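## Task

First, while the machine is still in TEACH, work out which key each press actually registers. Then turn the selector to JOB and enter the registered keys 45, 35, 53, 55, 33, 54, 34, 44, 43 in exactly that order. Each key must register once, and no other key may register. What the machine registers is what counts, not what was physically pushed. In TEACH, presses do not count; a press lights the key that was registered, and each key's name is printed beneath it. Once in JOB the machine cannot return to TEACH, and keys stop lighting. The result must hold by itself at the end, without the robot keeping anything in place.

## Robot and tools

Robot: one Kinova Gen3 arm with seven joints and a Robotiq 2F-85 two-finger gripper. There is only one arm, so each command row covers the whole robot.

Scene frame: the origin is on the table surface directly under the arm base, with +z up. Looking along +x, +y points to the left. The base may be slightly tilted relative to the table. The camera calibration gives T_world_to_cam in this frame for cam_head_left and cam_head_right, both 504x504 and fixed. The pose of cam_wrist is not given; it rides on the wrist near the nominal link wrist_camera_optical (+z forward, +x right, +y down in the image).

execute_actions takes "actions", a list holding at most one item, plus an optional "pictures" boolean.
- An empty list only returns the current state.
- {"steps": N} with no rows is a wait of up to 300 control steps (1/30 s each), counted from the last result.
- {"rows": [...], "steps": N} is a motion. N is at most 15 and defaults to 15. There are 1 to 15 rows, one per step, and the last row repeats to fill the remaining steps.

Each row has exactly 9 numbers in this order:
- joint_1 waist, joint_2 shoulder, joint_3 upper arm roll, joint_4 elbow, joint_5 forearm roll, joint_6 wrist pitch, joint_7 wrist roll;
- gripper position;
- gripper speed.

The seven joint values are absolute target angles in radians, in the same convention as the Joint positions line. They are not offsets. Stated ranges:
- waist, upper arm roll, forearm roll and wrist roll: ±69.115;
- shoulder: ±2.250;
- elbow: ±2.580;
- wrist pitch: ±2.100.

The real ends may differ from these by up to 0.013 rad. A target beyond that margin, and farther out than the joint currently is, gets the whole call refused, and nothing is sent. A target past the real end is clipped to it, and the result may then say "joint sent to its limit". That note can refer to an earlier action.

Gripper position is an absolute setting from -1 to 1:
- +1 is fully open, about 85 mm;
- 0 is about 41 mm;
- the pads touch near -0.8;
- -1 closes until something blocks the fingers.

Gripper speed runs from -1 to 1, about 20, 85 and 150 mm/s at -1, 0 and +1.

The result value position_measured_pct is roughly 50 minus 50 times the finger position; 0 means fully open. If it stops below about 90, something is held or blocking. At about 90 the pads have met. Closing fingers extend about 13 mm farther out, so leave that clearance above surfaces. For pressing keys, a closed gripper (position about -0.8) gives a compact fingertip to push with.

Motion limits:
- Each step, a joint's target is kept within 0.304 rad of its measured angle for joints 1-4, and within 0.266 rad for joints 5-7.
- All targets are also scaled back if they would move the gripper more than 70 mm from where it is.
- Joints share speed and acceleration limits and arrive together. After a big move the arm may still be short of its target when the result returns.
- The arm keeps moving toward the last row sent while you think or wait, until it has nearly stopped.

Result lines:
- Joint positions and Joint velocities list the seven joints in column order (rad, rad/s).
- "joint command not followed" means a clearance check altered or blocked targets.
- HELD flags steps where your row, or part of it, was not sent.
- MOTOR HOT appears from 60 °C. At 75 °C an OVER-TEMPERATURE FAULT occurs: the motors brake only weakly and the arm sinks.
- If contact torque reaches a joint's load limit, the arm halts for 10 s and the rest of the call is dropped. Load limits are 47.5 N m for joints 1-4 and 29.9 N m for joints 5-7.

Avoid all such stops. Press keys gently and briefly. Do not slam into the panel or push hard, and do not knock anything over.

zoom_image takes "camera" (cam_head_left, cam_head_right or cam_wrist) and "region" [x0, y0, x1, y1] in that camera's pixels. The region is at most 504x504 and is taken from the latest full image. Use it to read key labels and to see which key is lit.

read_manual returns only licence texts and never moves the robot.

finished_scene takes "scene", the number of the current scene. It ends that scene for good, reports whether the task succeeded, and gives the next task.

Suggested order:
1. Look, and locate the selector and keypad.
2. While still in TEACH, press keys and watch which one lights, to learn how presses map to registered keys.
3. Turn the selector to JOB.
4. Press the mapped keys once each, in sequence, retracting between presses so no neighbouring key registers.
5. End the scene.

Each tool is called after "Request:" as name([rows], argument=value, ...), one row to a line, values as JSON.

## Session

Request:
execute_actions(actions=[])

Scene clock: 0.00 s of 4800.00 s.
position_measured_pct=0.0
Joint positions: [-1.049  1.032  0.3    2.483  2.695  1.618 -0.398]
Joint velocities: [-0.    -0.    -0.    -0.001 -0.    -0.    -0.   ]
Motor temperatures (°C, as the motors report them): [32 30 28 30 37 36 39]

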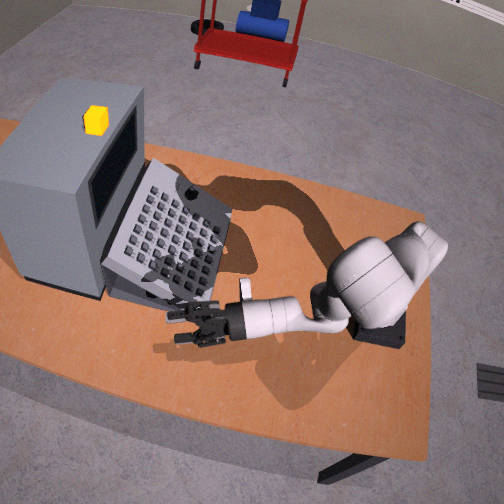

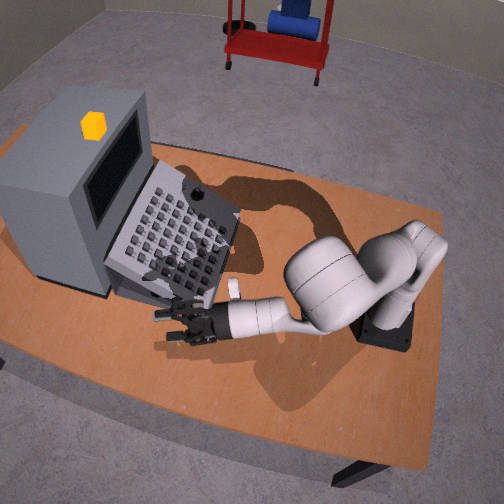

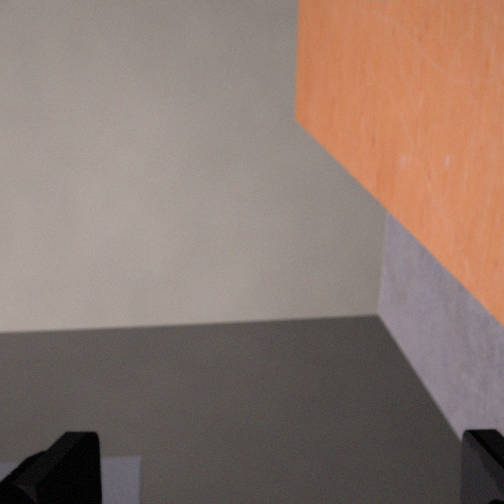

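Request:
zoom_image(camera="cam_head_left", region=[90, 150, 250, 310])

Request:
zoom_image(camera="cam_head_right", region=[90, 150, 250, 310])

Request:
zoom_image(camera="cam_head_right", region=[280, 200, 470, 390])

Region (90, 150, 250, 310) of cam_head_left's 504x504 image, scaled by 3.150, with more detail than that image has.

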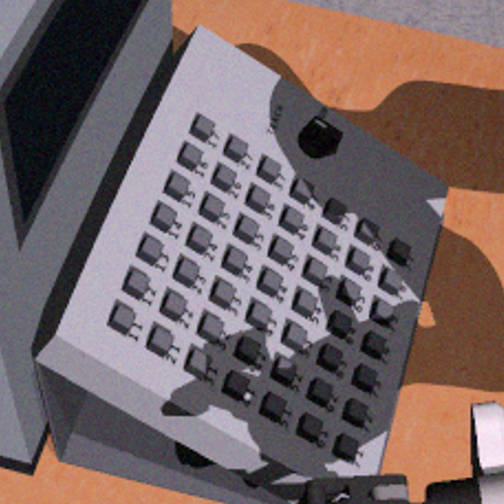

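Region (90, 150, 250, 310) of cam_head_right's 504x504 image, scaled by 3.150, with more detail than that image has.

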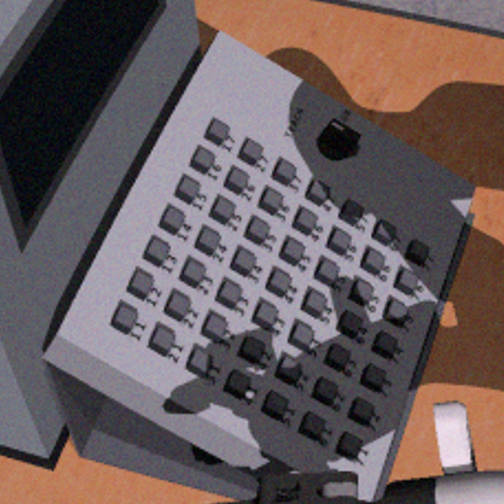

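Region (280, 200, 470, 390) of cam_head_right's 504x504 image, scaled by 2.653, with more detail than that image has.

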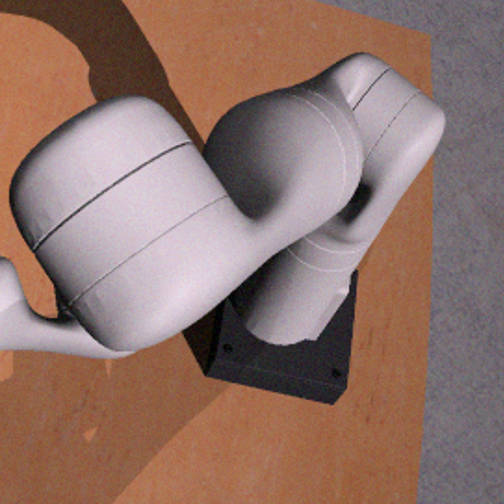

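Request:
execute_actions([
  {"rows":[[-0.7,0.3,0,2.025,3.1416,-0.208,1.571,-1,1]]},
], pictures=false)

Request:
execute_actions([
  {"steps":60},
], pictures=false)

Request:
execute_actions([
  {"rows":[[0.055,0.385,0,2.025,3.1416,-0.208,1.571,-1,1]]},
], pictures=false)

Request:
execute_actions([
  {"steps":75},
])

Scene clock: 44.33 s of 4800.00 s.
position_measured_pct=64.7
Joint positions: [-0.813  0.718  0.093  2.197  2.959  1.345 -0.128]
Joint velocities: [ 0.309 -0.758 -0.268 -0.496  0.528 -0.666  0.663]
Motor temperatures (°C, as the motors report them): [32 31 28 30 37 36 39]
Steps of this call (steps 1 to 90: nothing new was sent; then 40.83 s passed at rest; steps 91 to 105: all 15 steps of this action). Readings (joint positions | what the end effector reports):
91: [-1.047 1.031 0.299 2.483 2.696 1.617 -0.398] | position_measured_pct=0.0
92: [-1.040 1.024 0.294 2.477 2.700 1.612 -0.393] | position_measured_pct=0.8
94: [-1.009 0.993 0.268 2.451 2.723 1.588 -0.370] | position_measured_pct=7.9
98: [-0.909 0.889 0.179 2.348 2.814 1.497 -0.280] | position_measured_pct=28.2
105: the state above

Scene clock: 46.33 s of 4800.00 s.
position_measured_pct=91.3
Joint positions: [-0.7    0.3    0.     2.025  3.142 -0.208  1.571]
Joint velocities: [ 0.    -0.002 -0.     0.     0.001 -0.001  0.   ]
Motor temperatures (°C, as the motors report them): [32 31 28 30 37 36 39]
Steps of this call (steps 1 to 60: the robot went on to your last target). Readings (joint positions | what the end effector reports):
1: [-0.803 0.692 0.084 2.181 2.976 1.323 -0.106] | position_measured_pct=69.8
2: [-0.794 0.666 0.076 2.166 2.992 1.300 -0.083] | position_measured_pct=75.4
4: [-0.778 0.613 0.062 2.140 3.020 1.254 -0.037] | position_measured_pct=85.7
8: [-0.750 0.502 0.039 2.098 3.064 1.150 0.066] | position_measured_pct=91.3
60: the state above

Scene clock: 46.83 s of 4800.00 s.
position_measured_pct=91.3
Joint positions: [-0.354  0.362 -0.001  2.024  3.142 -0.208  1.571]
Joint velocities: [ 0.864  0.077  0.003 -0.     0.001 -0.     0.   ]
Motor temperatures (°C, as the motors report them): [32 31 28 30 37 36 39]
Steps of this call (steps 1 to 15: all 15 steps of this action). Readings (joint positions | what the end effector reports):
1: [-0.698 0.300 -0.000 2.025 3.142 -0.208 1.571] | position_measured_pct=91.3
2: [-0.691 0.302 -0.002 2.025 3.141 -0.208 1.571] | position_measured_pct=91.3
4: [-0.661 0.311 -0.003 2.024 3.141 -0.208 1.571] | position_measured_pct=91.3
8: [-0.554 0.336 -0.001 2.024 3.142 -0.208 1.571] | position_measured_pct=91.3
15: the state above

Scene clock: 49.33 s of 4800.00 s.
position_measured_pct=91.3
Joint positions: [ 0.055  0.385  0.     2.025  3.142 -0.208  1.571]
Joint velocities: [-0.     0.     0.001  0.    -0.001  0.     0.001]
Motor temperatures (°C, as the motors report them): [32 31 28 30 37 36 39]
Steps of this call (steps 1 to 45: the robot went on to your last target; steps 46 to 75: nothing new was sent). Readings (joint positions | what the end effector reports):
1: [-0.325 0.364 -0.001 2.024 3.142 -0.208 1.571] | position_measured_pct=91.3
2: [-0.296 0.366 -0.001 2.024 3.142 -0.208 1.571] | position_measured_pct=91.3
4: [-0.238 0.370 -0.000 2.024 3.142 -0.208 1.571] | position_measured_pct=91.3
8: [-0.122 0.376 -0.000 2.024 3.142 -0.208 1.571] | position_measured_pct=91.3
75: the state above
The arm was judged still, so your last target was given up. Only a new action makes it travel on or press farther. Fingers that are still opening or closing keep moving.

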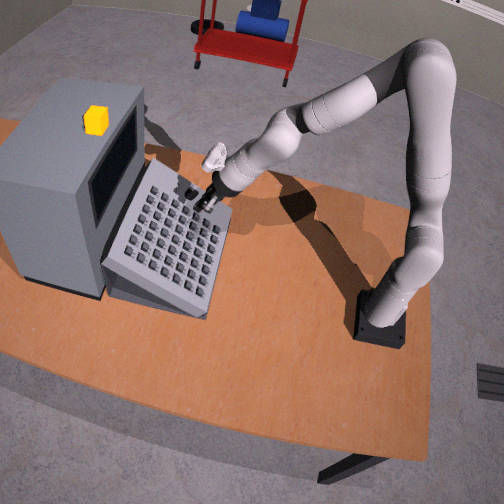

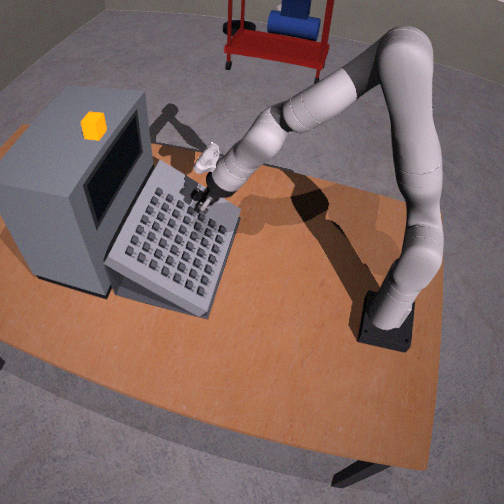

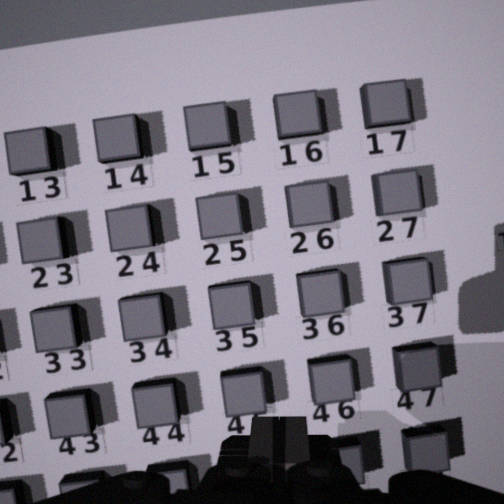

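Request:
execute_actions([
  {"rows":[[0.035,0.566,0,1.976,3.1416,-0.075,1.571,-1,1]]},
], pictures=false)

Request:
execute_actions([
  {"steps":15},
])

Request:
zoom_image(camera="cam_head_left", region=[130, 160, 250, 280])

Scene clock: 61.53 s of 4800.00 s.
position_measured_pct=91.3
Joint positions: [ 0.035  0.563 -0.     1.976  3.142 -0.075  1.571]
Joint velocities: [-0.003  0.031 -0.001 -0.002 -0.     0.     0.001]
Motor temperatures (°C, as the motors report them): [32 31 28 30 37 36 39]
Steps of this call (steps 1 to 90: nothing new was sent; then 8.70 s passed at rest; steps 91 to 105: all 15 steps of this action). Readings (joint positions | what the end effector reports):
91: [0.055 0.386 0.000 2.025 3.142 -0.207 1.571] | position_measured_pct=91.3
92: [0.054 0.393 0.000 2.023 3.142 -0.204 1.571] | position_measured_pct=91.3
94: [0.051 0.423 0.000 2.015 3.142 -0.184 1.571] | position_measured_pct=91.3
98: [0.040 0.524 -0.000 1.988 3.142 -0.109 1.571] | position_measured_pct=91.3
105: the state above

Scene clock: 62.03 s of 4800.00 s.
position_measured_pct=91.3
Joint positions: [ 0.035  0.566 -0.     1.976  3.142 -0.075  1.571]
Joint velocities: [-0.     0.001  0.002  0.001 -0.     0.001  0.001]
Motor temperatures (°C, as the motors report them): [32 31 28 30 37 36 39]
Steps of this call (steps 1 to 15: the robot went on to your last target). Readings (joint positions | what the end effector reports):
1: [0.035 0.563 -0.000 1.976 3.142 -0.075 1.571] | position_measured_pct=91.3
2: [0.035 0.564 -0.000 1.976 3.142 -0.075 1.571] | position_measured_pct=91.3
4: [0.035 0.565 -0.000 1.976 3.142 -0.075 1.571] | position_measured_pct=91.3
8: [0.035 0.566 -0.000 1.976 3.142 -0.075 1.571] | position_measured_pct=91.3
15: the state above
The arm was judged still, so your last target was given up. Only a new action makes it travel on or press farther. Fingers that are still opening or closing keep moving.

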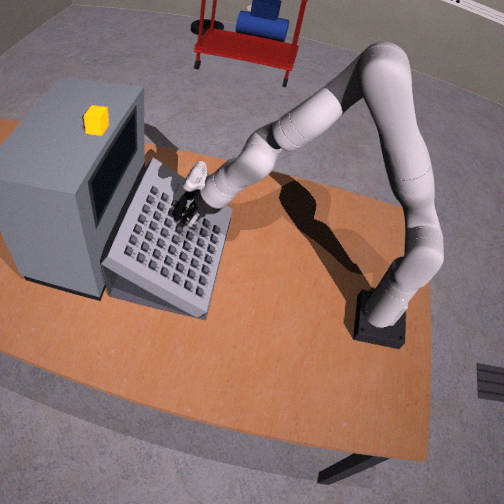

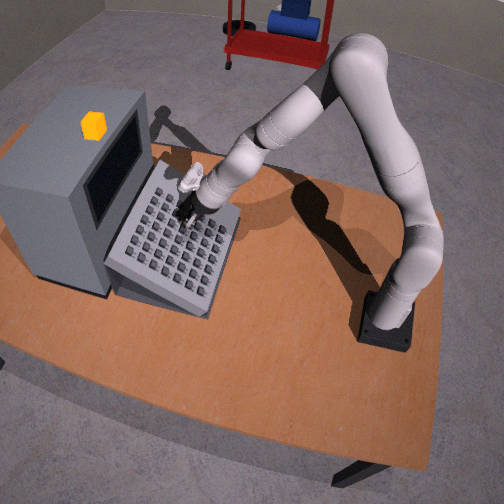

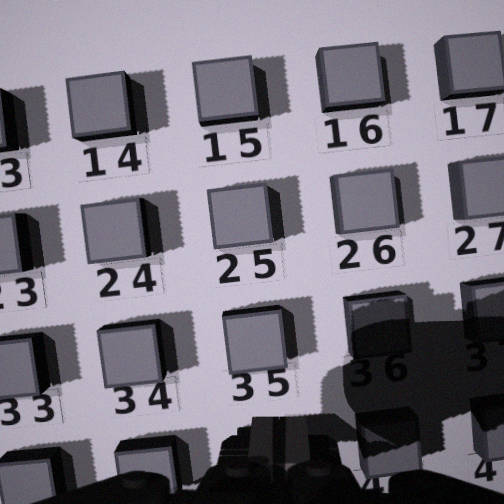

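Region (130, 160, 250, 280) of cam_head_left's 504x504 image, scaled by 4.200, with more detail than that image has.

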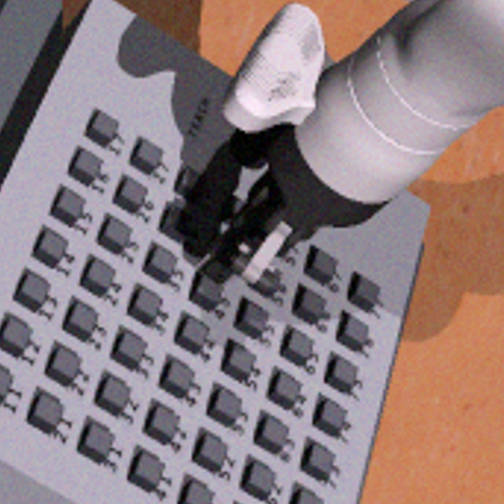

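Request:
execute_actions([
  {"rows":[[0.031,0.596,0,1.980,3.1416,-0.042,1.571,-1,1]]},
])

Request:
zoom_image(camera="cam_head_left", region=[130, 160, 250, 280])

Scene clock: 73.73 s of 4800.00 s.
position_measured_pct=91.3
Joint positions: [ 0.031  0.595  0.     1.98   3.142 -0.042  1.571]
Joint velocities: [-0.    -0.    -0.     0.001  0.001 -0.001 -0.   ]
Motor temperatures (°C, as the motors report them): [32 31 28 30 37 36 39]
Steps of this call (steps 1 to 90: nothing new was sent; then 8.20 s passed at rest; steps 91 to 105: all 15 steps of this action). Readings (joint positions | what the end effector reports):
91: [0.035 0.567 0.000 1.976 3.142 -0.074 1.571] | position_measured_pct=91.3
92: [0.034 0.574 0.000 1.976 3.142 -0.068 1.571] | position_measured_pct=91.3
94: [0.032 0.592 0.000 1.979 3.142 -0.049 1.571] | position_measured_pct=91.3
98: [0.031 0.595 -0.000 1.980 3.142 -0.042 1.571] | position_measured_pct=91.3
105: the state above

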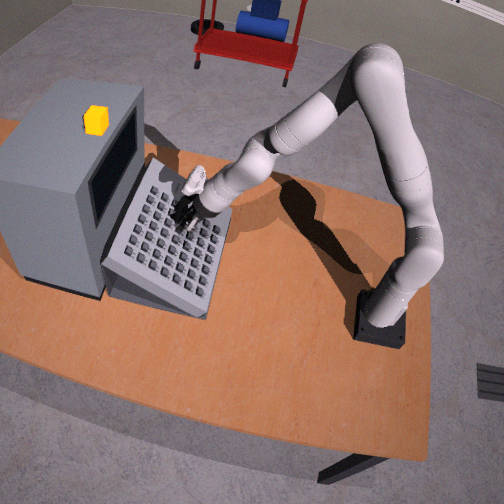

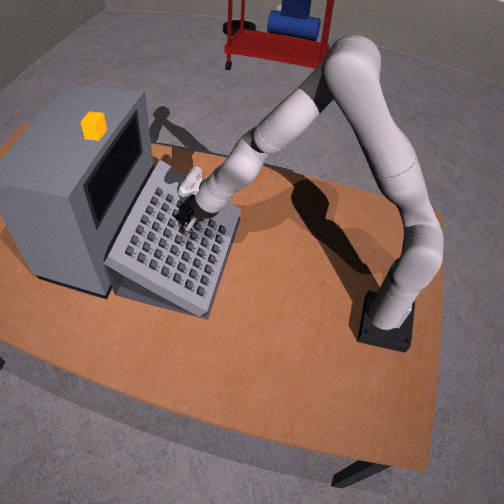

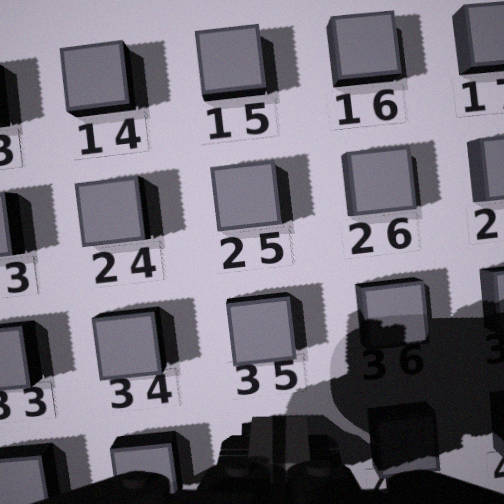

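Region (130, 160, 250, 280) of cam_head_left's 504x504 image, scaled by 4.200, with more detail than that image has.

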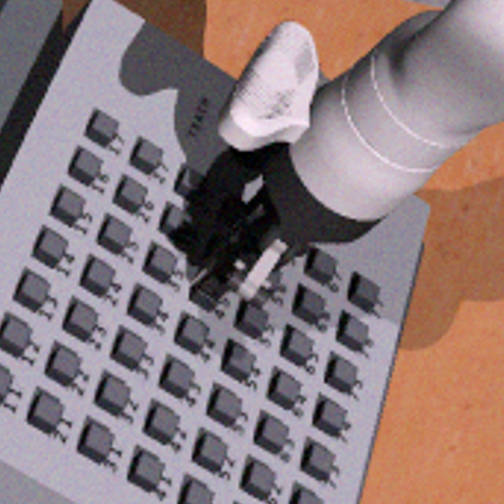

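Advance 6 mm slowly.

Request:
execute_actions([
  {"rows":[[0.031,0.599,0,1.979,3.1416,-0.040,1.571,-1,1],[0.031,0.601,0,1.978,3.1416,-0.039,1.571,-1,1],[0.031,0.604,0,1.977,3.1416,-0.037,1.571,-1,1],[0.031,0.606,0,1.976,3.1416,-0.036,1.571,-1,1],[0.031,0.609,0,1.975,3.1416,-0.034,1.571,-1,1],[0.031,0.612,0,1.974,3.1416,-0.032,1.571,-1,1]]},
])

Scene clock: 78.33 s of 4800.00 s.
position_measured_pct=91.3
Joint positions: [ 0.031  0.604 -0.     1.977  3.142 -0.035  1.571]
Joint velocities: [ 0.     0.002 -0.001  0.    -0.001  0.001 -0.001]
Motor temperatures (°C, as the motors report them): [32 31 28 30 37 36 39]
Steps of this call (steps 1 to 15: the robot went on to your last target; steps 16 to 90: nothing new was sent; then 1.10 s passed at rest; steps 91 to 105: all 15 steps of this action). Readings (joint positions | what the end effector reports):
91: [0.031 0.596 0.000 1.980 3.142 -0.042 1.571] | position_measured_pct=91.3
92: [0.031 0.598 -0.000 1.979 3.142 -0.040 1.571] | position_measured_pct=91.3
94: [0.031 0.602 -0.000 1.977 3.142 -0.038 1.571] | position_measured_pct=91.3
98: [0.031 0.604 -0.000 1.977 3.142 -0.035 1.571] | position_measured_pct=91.3
105: the state above

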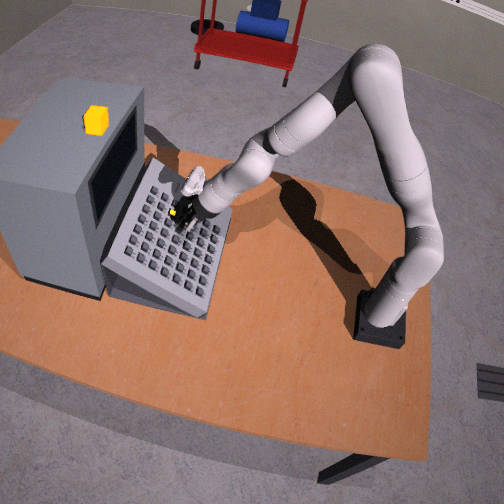

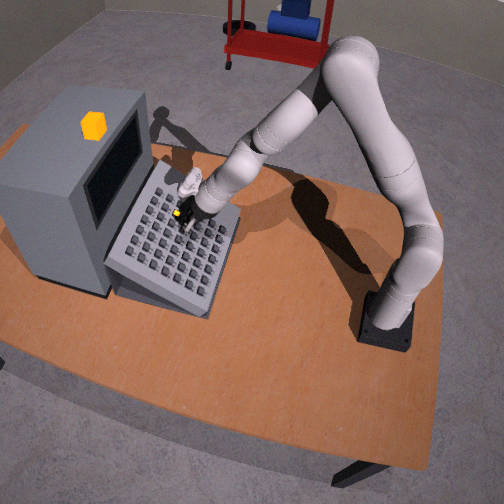

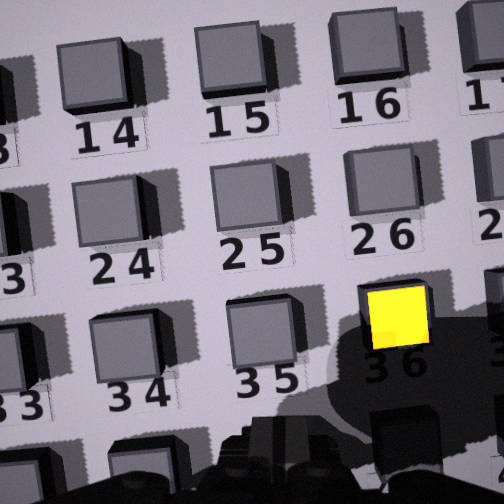

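Request:
execute_actions([
  {"rows":[[0.031,0.573,0,1.989,3.1416,-0.056,1.571,-1,1],[0.031,0.573,0,1.989,3.1416,-0.056,1.571,-1,1],[0.031,0.573,0,1.989,3.1416,-0.056,1.571,-1,1],[0.031,0.573,0,1.989,3.1416,-0.056,1.571,-1,1],[0.031,0.573,0,1.989,3.1416,-0.056,1.571,-1,1],[-0.027,0.572,0,2.002,3.1416,-0.044,1.571,-1,1]]},
])

Scene clock: 84.80 s of 4800.00 s.
position_measured_pct=91.3
Joint positions: [-0.025  0.572 -0.     2.002  3.142 -0.044  1.571]
Joint velocities: [-0.015 -0.002  0.011  0.003 -0.     0.    -0.   ]
Motor temperatures (°C, as the motors report them): [32 31 28 30 37 36 39]
Steps of this call (steps 1 to 15: the robot went on to your last target; steps 16 to 90: nothing new was sent; then 2.97 s passed at rest; steps 91 to 105: all 15 steps of this action). Readings (joint positions | what the end effector reports):
91: [0.031 0.603 -0.000 1.978 3.142 -0.035 1.571] | position_measured_pct=91.3
92: [0.031 0.598 -0.000 1.979 3.142 -0.038 1.571] | position_measured_pct=91.3
94: [0.031 0.577 0.000 1.986 3.142 -0.049 1.571] | position_measured_pct=91.3
98: [0.011 0.573 0.003 1.994 3.142 -0.052 1.571] | position_measured_pct=91.3
105: the state above

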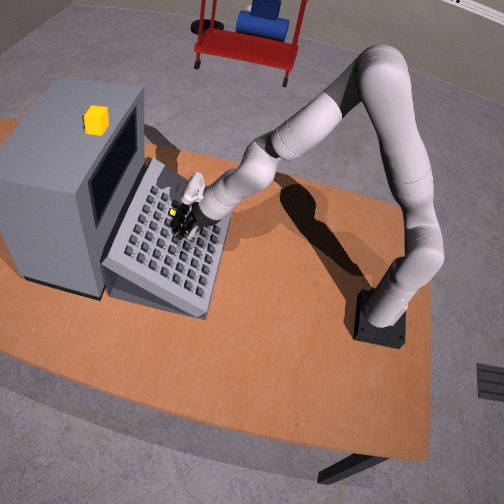

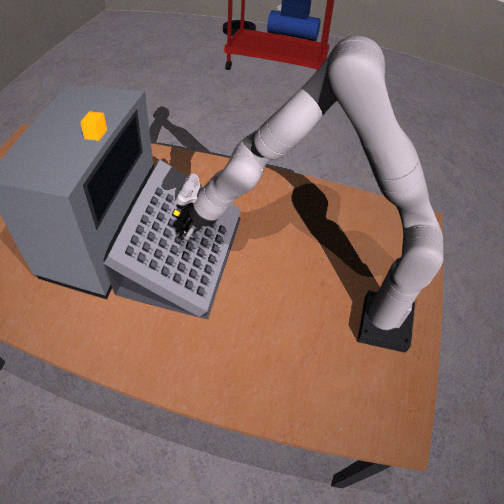

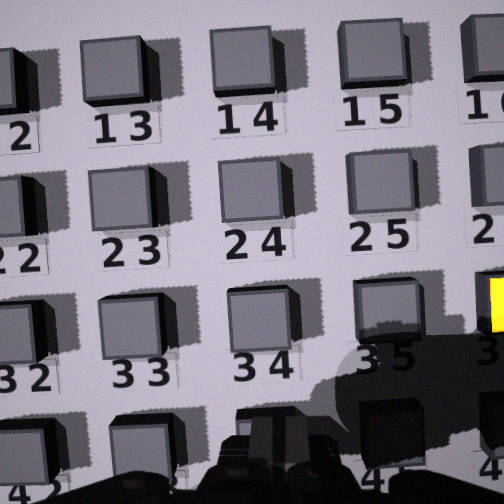

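Request:
execute_actions([
  {"rows":[[-0.031,0.58,0,1.998,3.1416,-0.040,1.571,-1,1],[-0.031,0.585,0,1.996,3.1416,-0.037,1.571,-1,1],[-0.031,0.59,0,1.994,3.1416,-0.034,1.571,-1,1],[-0.031,0.594,0,1.9925,3.1416,-0.031,1.571,-1,1],[-0.031,0.598,0,1.991,3.1416,-0.029,1.571,-1,1],[-0.031,0.602,0,1.9895,3.1416,-0.026,1.571,-1,1],[-0.031,0.606,0,1.988,3.1416,-0.024,1.571,-1,1]],"steps":12},
])

Scene clock: 90.13 s of 4800.00 s.
position_measured_pct=91.3
Joint positions: [-0.031  0.599 -0.     1.992  3.142 -0.027  1.571]
Joint velocities: [-0.     0.    -0.001  0.    -0.     0.001  0.001]
Motor temperatures (°C, as the motors report them): [32 31 28 30 37 36 39]
Steps of this call (steps 1 to 15: the robot went on to your last target; steps 16 to 90: nothing new was sent; then 1.93 s passed at rest; steps 91 to 102: all 12 steps of this action). Readings (joint positions | what the end effector reports):
91: [-0.028 0.573 0.000 2.001 3.142 -0.044 1.571] | position_measured_pct=91.3
92: [-0.030 0.578 0.001 1.999 3.142 -0.041 1.571] | position_measured_pct=91.3
94: [-0.031 0.588 -0.000 1.995 3.142 -0.036 1.571] | position_measured_pct=91.3
98: [-0.031 0.599 -0.000 1.991 3.142 -0.028 1.571] | position_measured_pct=91.3
102: the state above

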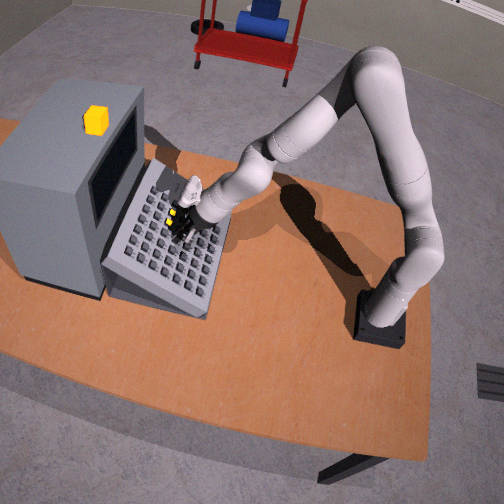

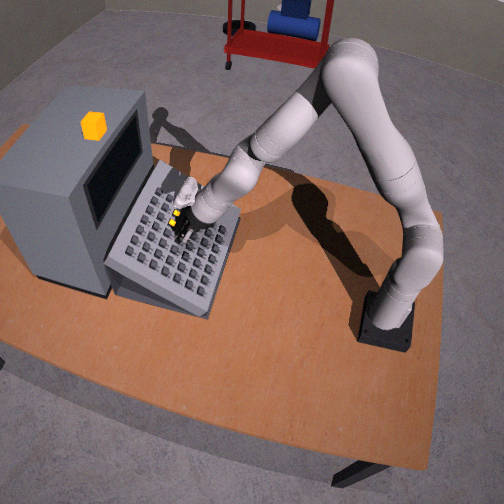

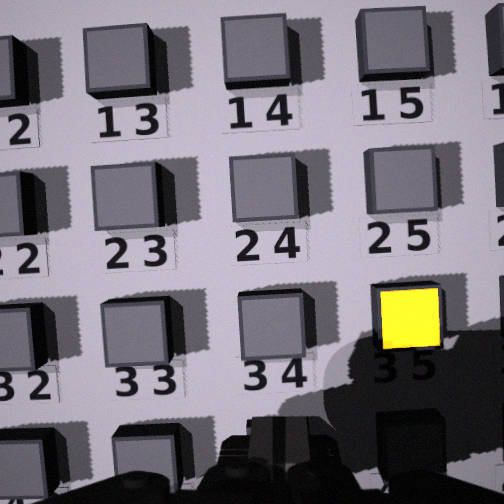

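Request:
execute_actions([
  {"rows":[[-0.031,0.57,0,2.002,3.1416,-0.046,1.571,-1,1],[-0.031,0.57,0,2.002,3.1416,-0.046,1.571,-1,1],[-0.031,0.57,0,2.002,3.1416,-0.046,1.571,-1,1],[-0.031,0.57,0,2.002,3.1416,-0.046,1.571,-1,1],[-0.031,0.57,0,2.002,3.1416,-0.046,1.571,-1,1],[-0.089,0.568,0,2.004,3.1416,-0.046,1.571,-1,1]]},
], pictures=false)

Request:
execute_actions([
  {"rows":[[-0.089,0.576,0,2.001,3.1416,-0.041,1.571,-1,1],[-0.089,0.582,0,1.9985,3.1416,-0.038,1.571,-1,1],[-0.089,0.587,0,1.9965,3.1416,-0.035,1.571,-1,1],[-0.089,0.591,0,1.995,3.1416,-0.032,1.571,-1,1],[-0.089,0.595,0,1.9935,3.1416,-0.030,1.571,-1,1],[-0.089,0.598,0,1.992,3.1416,-0.028,1.571,-1,1],[-0.089,0.601,0,1.991,3.1416,-0.026,1.571,-1,1]],"steps":11},
])

Request:
execute_actions([
  {"rows":[[-0.089,0.568,0,2.004,3.1416,-0.046,1.571,-1,1],[-0.089,0.568,0,2.004,3.1416,-0.046,1.571,-1,1],[-0.089,0.568,0,2.004,3.1416,-0.046,1.571,-1,1],[-0.089,0.568,0,2.004,3.1416,-0.046,1.571,-1,1],[-0.089,0.568,0,2.004,3.1416,-0.046,1.571,-1,1],[-0.148,0.568,0,2.004,3.1416,-0.046,1.571,-1,1]]},
], pictures=false)

Request:
execute_actions([
  {"rows":[[-0.148,0.576,0,2.001,3.1416,-0.041,1.571,-1,1],[-0.148,0.582,0,1.9985,3.1416,-0.038,1.571,-1,1],[-0.148,0.587,0,1.9965,3.1416,-0.035,1.571,-1,1],[-0.148,0.591,0,1.995,3.1416,-0.032,1.571,-1,1],[-0.148,0.595,0,1.9935,3.1416,-0.030,1.571,-1,1],[-0.148,0.598,0,1.992,3.1416,-0.028,1.571,-1,1],[-0.148,0.601,0,1.991,3.1416,-0.026,1.571,-1,1]],"steps":11},
])

Request:
execute_actions([
  {"rows":[[-0.148,0.562,0,2.006,3.1416,-0.05,1.571,-1,1]],"steps":6},
], pictures=false)

Scene clock: 117.37 s of 4800.00 s.
position_measured_pct=91.3
Joint positions: [-0.087  0.568 -0.     2.004  3.142 -0.046  1.571]
Joint velocities: [-0.015 -0.001  0.009 -0.001  0.001 -0.001 -0.002]
Motor temperatures (°C, as the motors report them): [32 31 28 30 37 36 39]
Steps of this call (steps 1 to 15: the robot went on to your last target; steps 16 to 90: nothing new was sent; then 23.73 s passed at rest; steps 91 to 105: all 15 steps of this action). Readings (joint positions | what the end effector reports):
91: [-0.031 0.597 -0.000 1.992 3.142 -0.028 1.571] | position_measured_pct=91.3
92: [-0.031 0.592 -0.000 1.994 3.142 -0.030 1.571] | position_measured_pct=91.3
94: [-0.031 0.573 -0.000 2.000 3.142 -0.041 1.571] | position_measured_pct=91.3
98: [-0.051 0.570 0.003 2.003 3.142 -0.046 1.571] | position_measured_pct=91.3
105: the state above

Scene clock: 117.73 s of 4800.00 s.
position_measured_pct=91.3
Joint positions: [-0.089  0.596  0.     1.994  3.142 -0.029  1.571]
Joint velocities: [-0.    -0.    -0.     0.002 -0.001  0.002 -0.   ]
Motor temperatures (°C, as the motors report them): [32 31 28 30 37 36 39]
Steps of this call (steps 1 to 11: all 11 steps of this action). Readings (joint positions | what the end effector reports):
1: [-0.087 0.570 -0.000 2.004 3.142 -0.045 1.571] | position_measured_pct=91.3
2: [-0.088 0.574 0.000 2.002 3.142 -0.043 1.571] | position_measured_pct=91.3
4: [-0.088 0.585 -0.000 1.998 3.142 -0.037 1.571] | position_measured_pct=91.3
8: [-0.089 0.596 0.000 1.993 3.142 -0.029 1.571] | position_measured_pct=91.3
11: the state above

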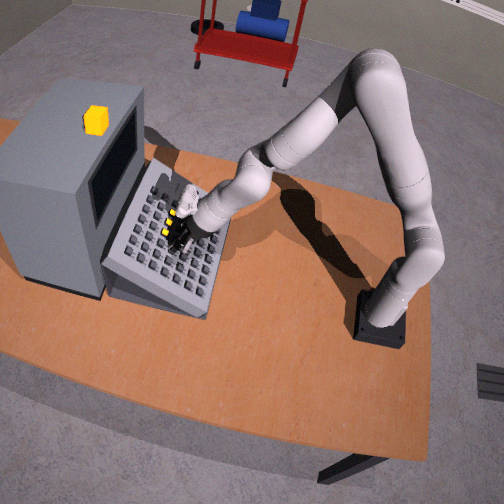

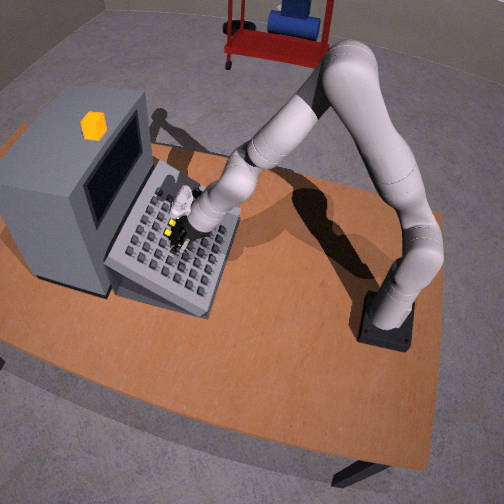

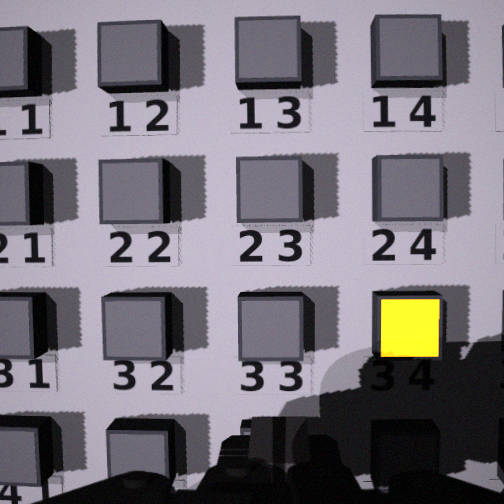

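Scene clock: 118.23 s of 4800.00 s.
position_measured_pct=91.3
Joint positions: [-0.146  0.568 -0.     2.004  3.142 -0.046  1.571]
Joint velocities: [-0.015  0.001  0.01   0.001  0.001 -0.001  0.   ]
Motor temperatures (°C, as the motors report them): [32 31 28 30 37 36 39]
Steps of this call (steps 1 to 15: all 15 steps of this action). Readings (joint positions | what the end effector reports):
1: [-0.089 0.595 0.000 1.994 3.142 -0.029 1.571] | position_measured_pct=91.3
2: [-0.089 0.590 0.000 1.996 3.142 -0.031 1.571] | position_measured_pct=91.3
4: [-0.089 0.571 0.000 2.002 3.142 -0.041 1.571] | position_measured_pct=91.3
8: [-0.109 0.569 0.003 2.004 3.142 -0.046 1.571] | position_measured_pct=91.3
15: the state above

Scene clock: 118.60 s of 4800.00 s.
position_measured_pct=91.3
Joint positions: [-0.148  0.596  0.     1.994  3.142 -0.029  1.571]
Joint velocities: [-0.    -0.    -0.001  0.002 -0.     0.002 -0.001]
Motor temperatures (°C, as the motors report them): [32 31 28 30 37 36 39]
Steps of this call (steps 1 to 11: all 11 steps of this action). Readings (joint positions | what the end effector reports):
1: [-0.146 0.570 -0.000 2.004 3.142 -0.045 1.571] | position_measured_pct=91.3
2: [-0.147 0.574 0.000 2.002 3.142 -0.043 1.571] | position_measured_pct=91.3
4: [-0.147 0.585 -0.000 1.998 3.142 -0.037 1.571] | position_measured_pct=91.3
8: [-0.148 0.596 0.000 1.994 3.142 -0.029 1.571] | position_measured_pct=91.3
11: the state above

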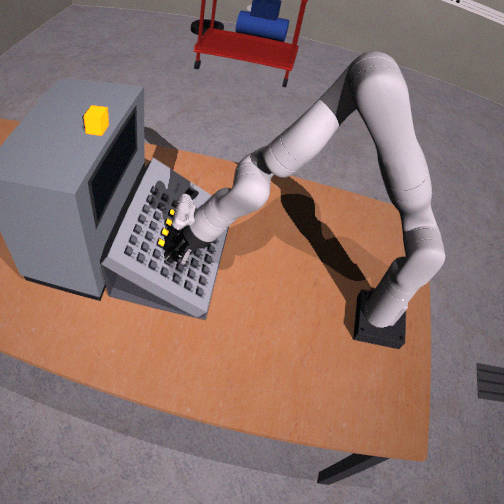

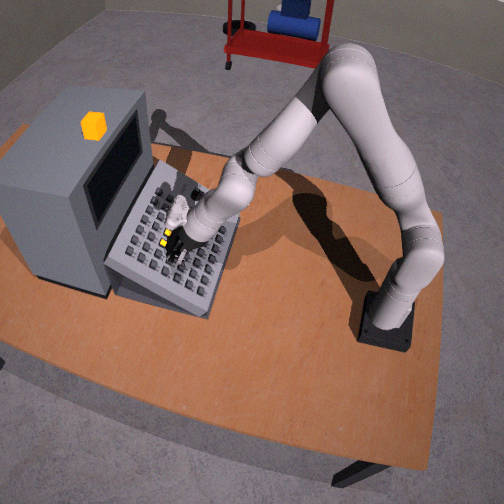

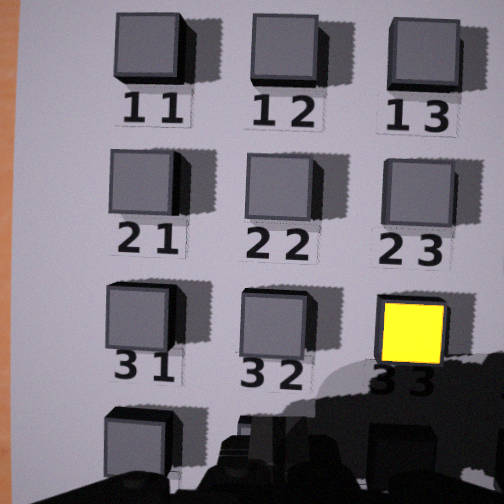

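Scene clock: 118.80 s of 4800.00 s.
position_measured_pct=91.3
Joint positions: [-0.148  0.563  0.     2.005  3.142 -0.049  1.571]
Joint velocities: [-0.     0.021  0.     0.006 -0.001 -0.028 -0.   ]
Motor temperatures (°C, as the motors report them): [32 31 28 30 37 36 39]
Steps of this call (steps 1 to 6: all 6 steps of this action). Readings (joint positions | what the end effector reports):
1: [-0.148 0.595 0.000 1.994 3.142 -0.029 1.571] | position_measured_pct=91.3
2: [-0.148 0.590 0.000 1.996 3.142 -0.031 1.571] | position_measured_pct=91.3
4: [-0.148 0.569 -0.000 2.003 3.142 -0.043 1.571] | position_measured_pct=91.3
6: the state above

Request:
execute_actions([
  {"rows":[[-0.156,0.56,0,2.118,3.1416,0.06,1.571,-1,1]],"steps":13},
], pictures=false)

Request:
execute_actions([
  {"rows":[[-0.156,0.568,0,2.1145,3.1416,0.065,1.571,-1,1],[-0.156,0.574,0,2.112,3.1416,0.068,1.571,-1,1],[-0.156,0.58,0,2.1095,3.1416,0.072,1.571,-1,1],[-0.156,0.585,0,2.1075,3.1416,0.075,1.571,-1,1],[-0.156,0.59,0,2.1055,3.1416,0.078,1.571,-1,1],[-0.156,0.594,0,2.104,3.1416,0.08,1.571,-1,1],[-0.156,0.598,0,2.102,3.1416,0.082,1.571,-1,1],[-0.156,0.602,0,2.1005,3.1416,0.0845,1.571,-1,1]],"steps":12},
])

Scene clock: 133.47 s of 4800.00 s.
position_measured_pct=91.3
Joint positions: [-0.156  0.56   0.     2.118  3.142  0.06   1.571]
Joint velocities: [-0.002 -0.001 -0.001  0.001 -0.     0.003  0.001]
Motor temperatures (°C, as the motors report them): [32 31 28 30 37 36 39]
Steps of this call (steps 1 to 15: the robot went on to your last target; steps 16 to 90: nothing new was sent; then 11.23 s passed at rest; steps 91 to 103: all 13 steps of this action). Readings (joint positions | what the end effector reports):
91: [-0.148 0.562 0.000 2.007 3.142 -0.049 1.571] | position_measured_pct=91.3
92: [-0.149 0.562 0.000 2.012 3.142 -0.044 1.571] | position_measured_pct=91.3
94: [-0.151 0.561 0.000 2.039 3.142 -0.017 1.571] | position_measured_pct=91.3
98: [-0.155 0.560 -0.000 2.110 3.142 0.051 1.571] | position_measured_pct=91.3
103: the state above

Scene clock: 133.87 s of 4800.00 s.
position_measured_pct=91.3
Joint positions: [-0.156  0.599  0.     2.102  3.142  0.083  1.571]
Joint velocities: [ 0.     0.001 -0.     0.001  0.001  0.001 -0.001]
Motor temperatures (°C, as the motors report them): [32 31 28 30 37 36 39]
Steps of this call (steps 1 to 12: all 12 steps of this action). Readings (joint positions | what the end effector reports):
1: [-0.156 0.562 0.000 2.117 3.142 0.061 1.571] | position_measured_pct=91.3
2: [-0.156 0.567 0.000 2.116 3.142 0.063 1.571] | position_measured_pct=91.3
4: [-0.156 0.578 0.000 2.111 3.142 0.069 1.571] | position_measured_pct=91.3
8: [-0.156 0.595 0.000 2.103 3.142 0.081 1.571] | position_measured_pct=91.3
12: the state above

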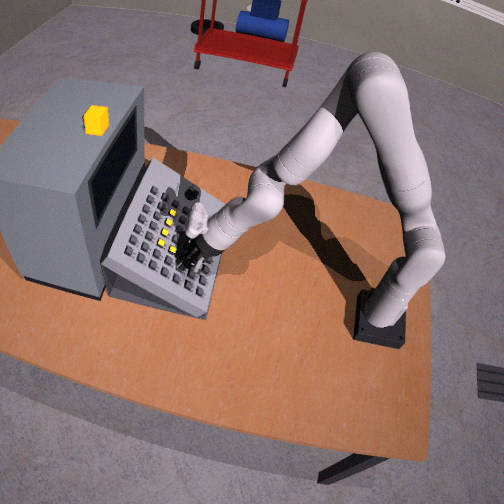

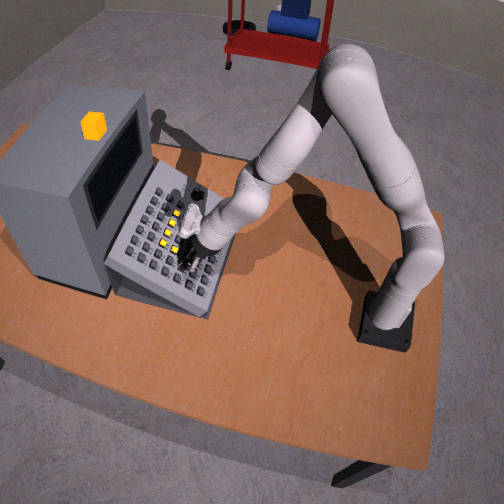

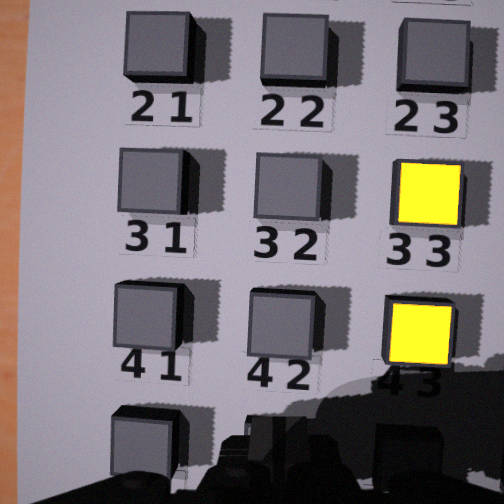

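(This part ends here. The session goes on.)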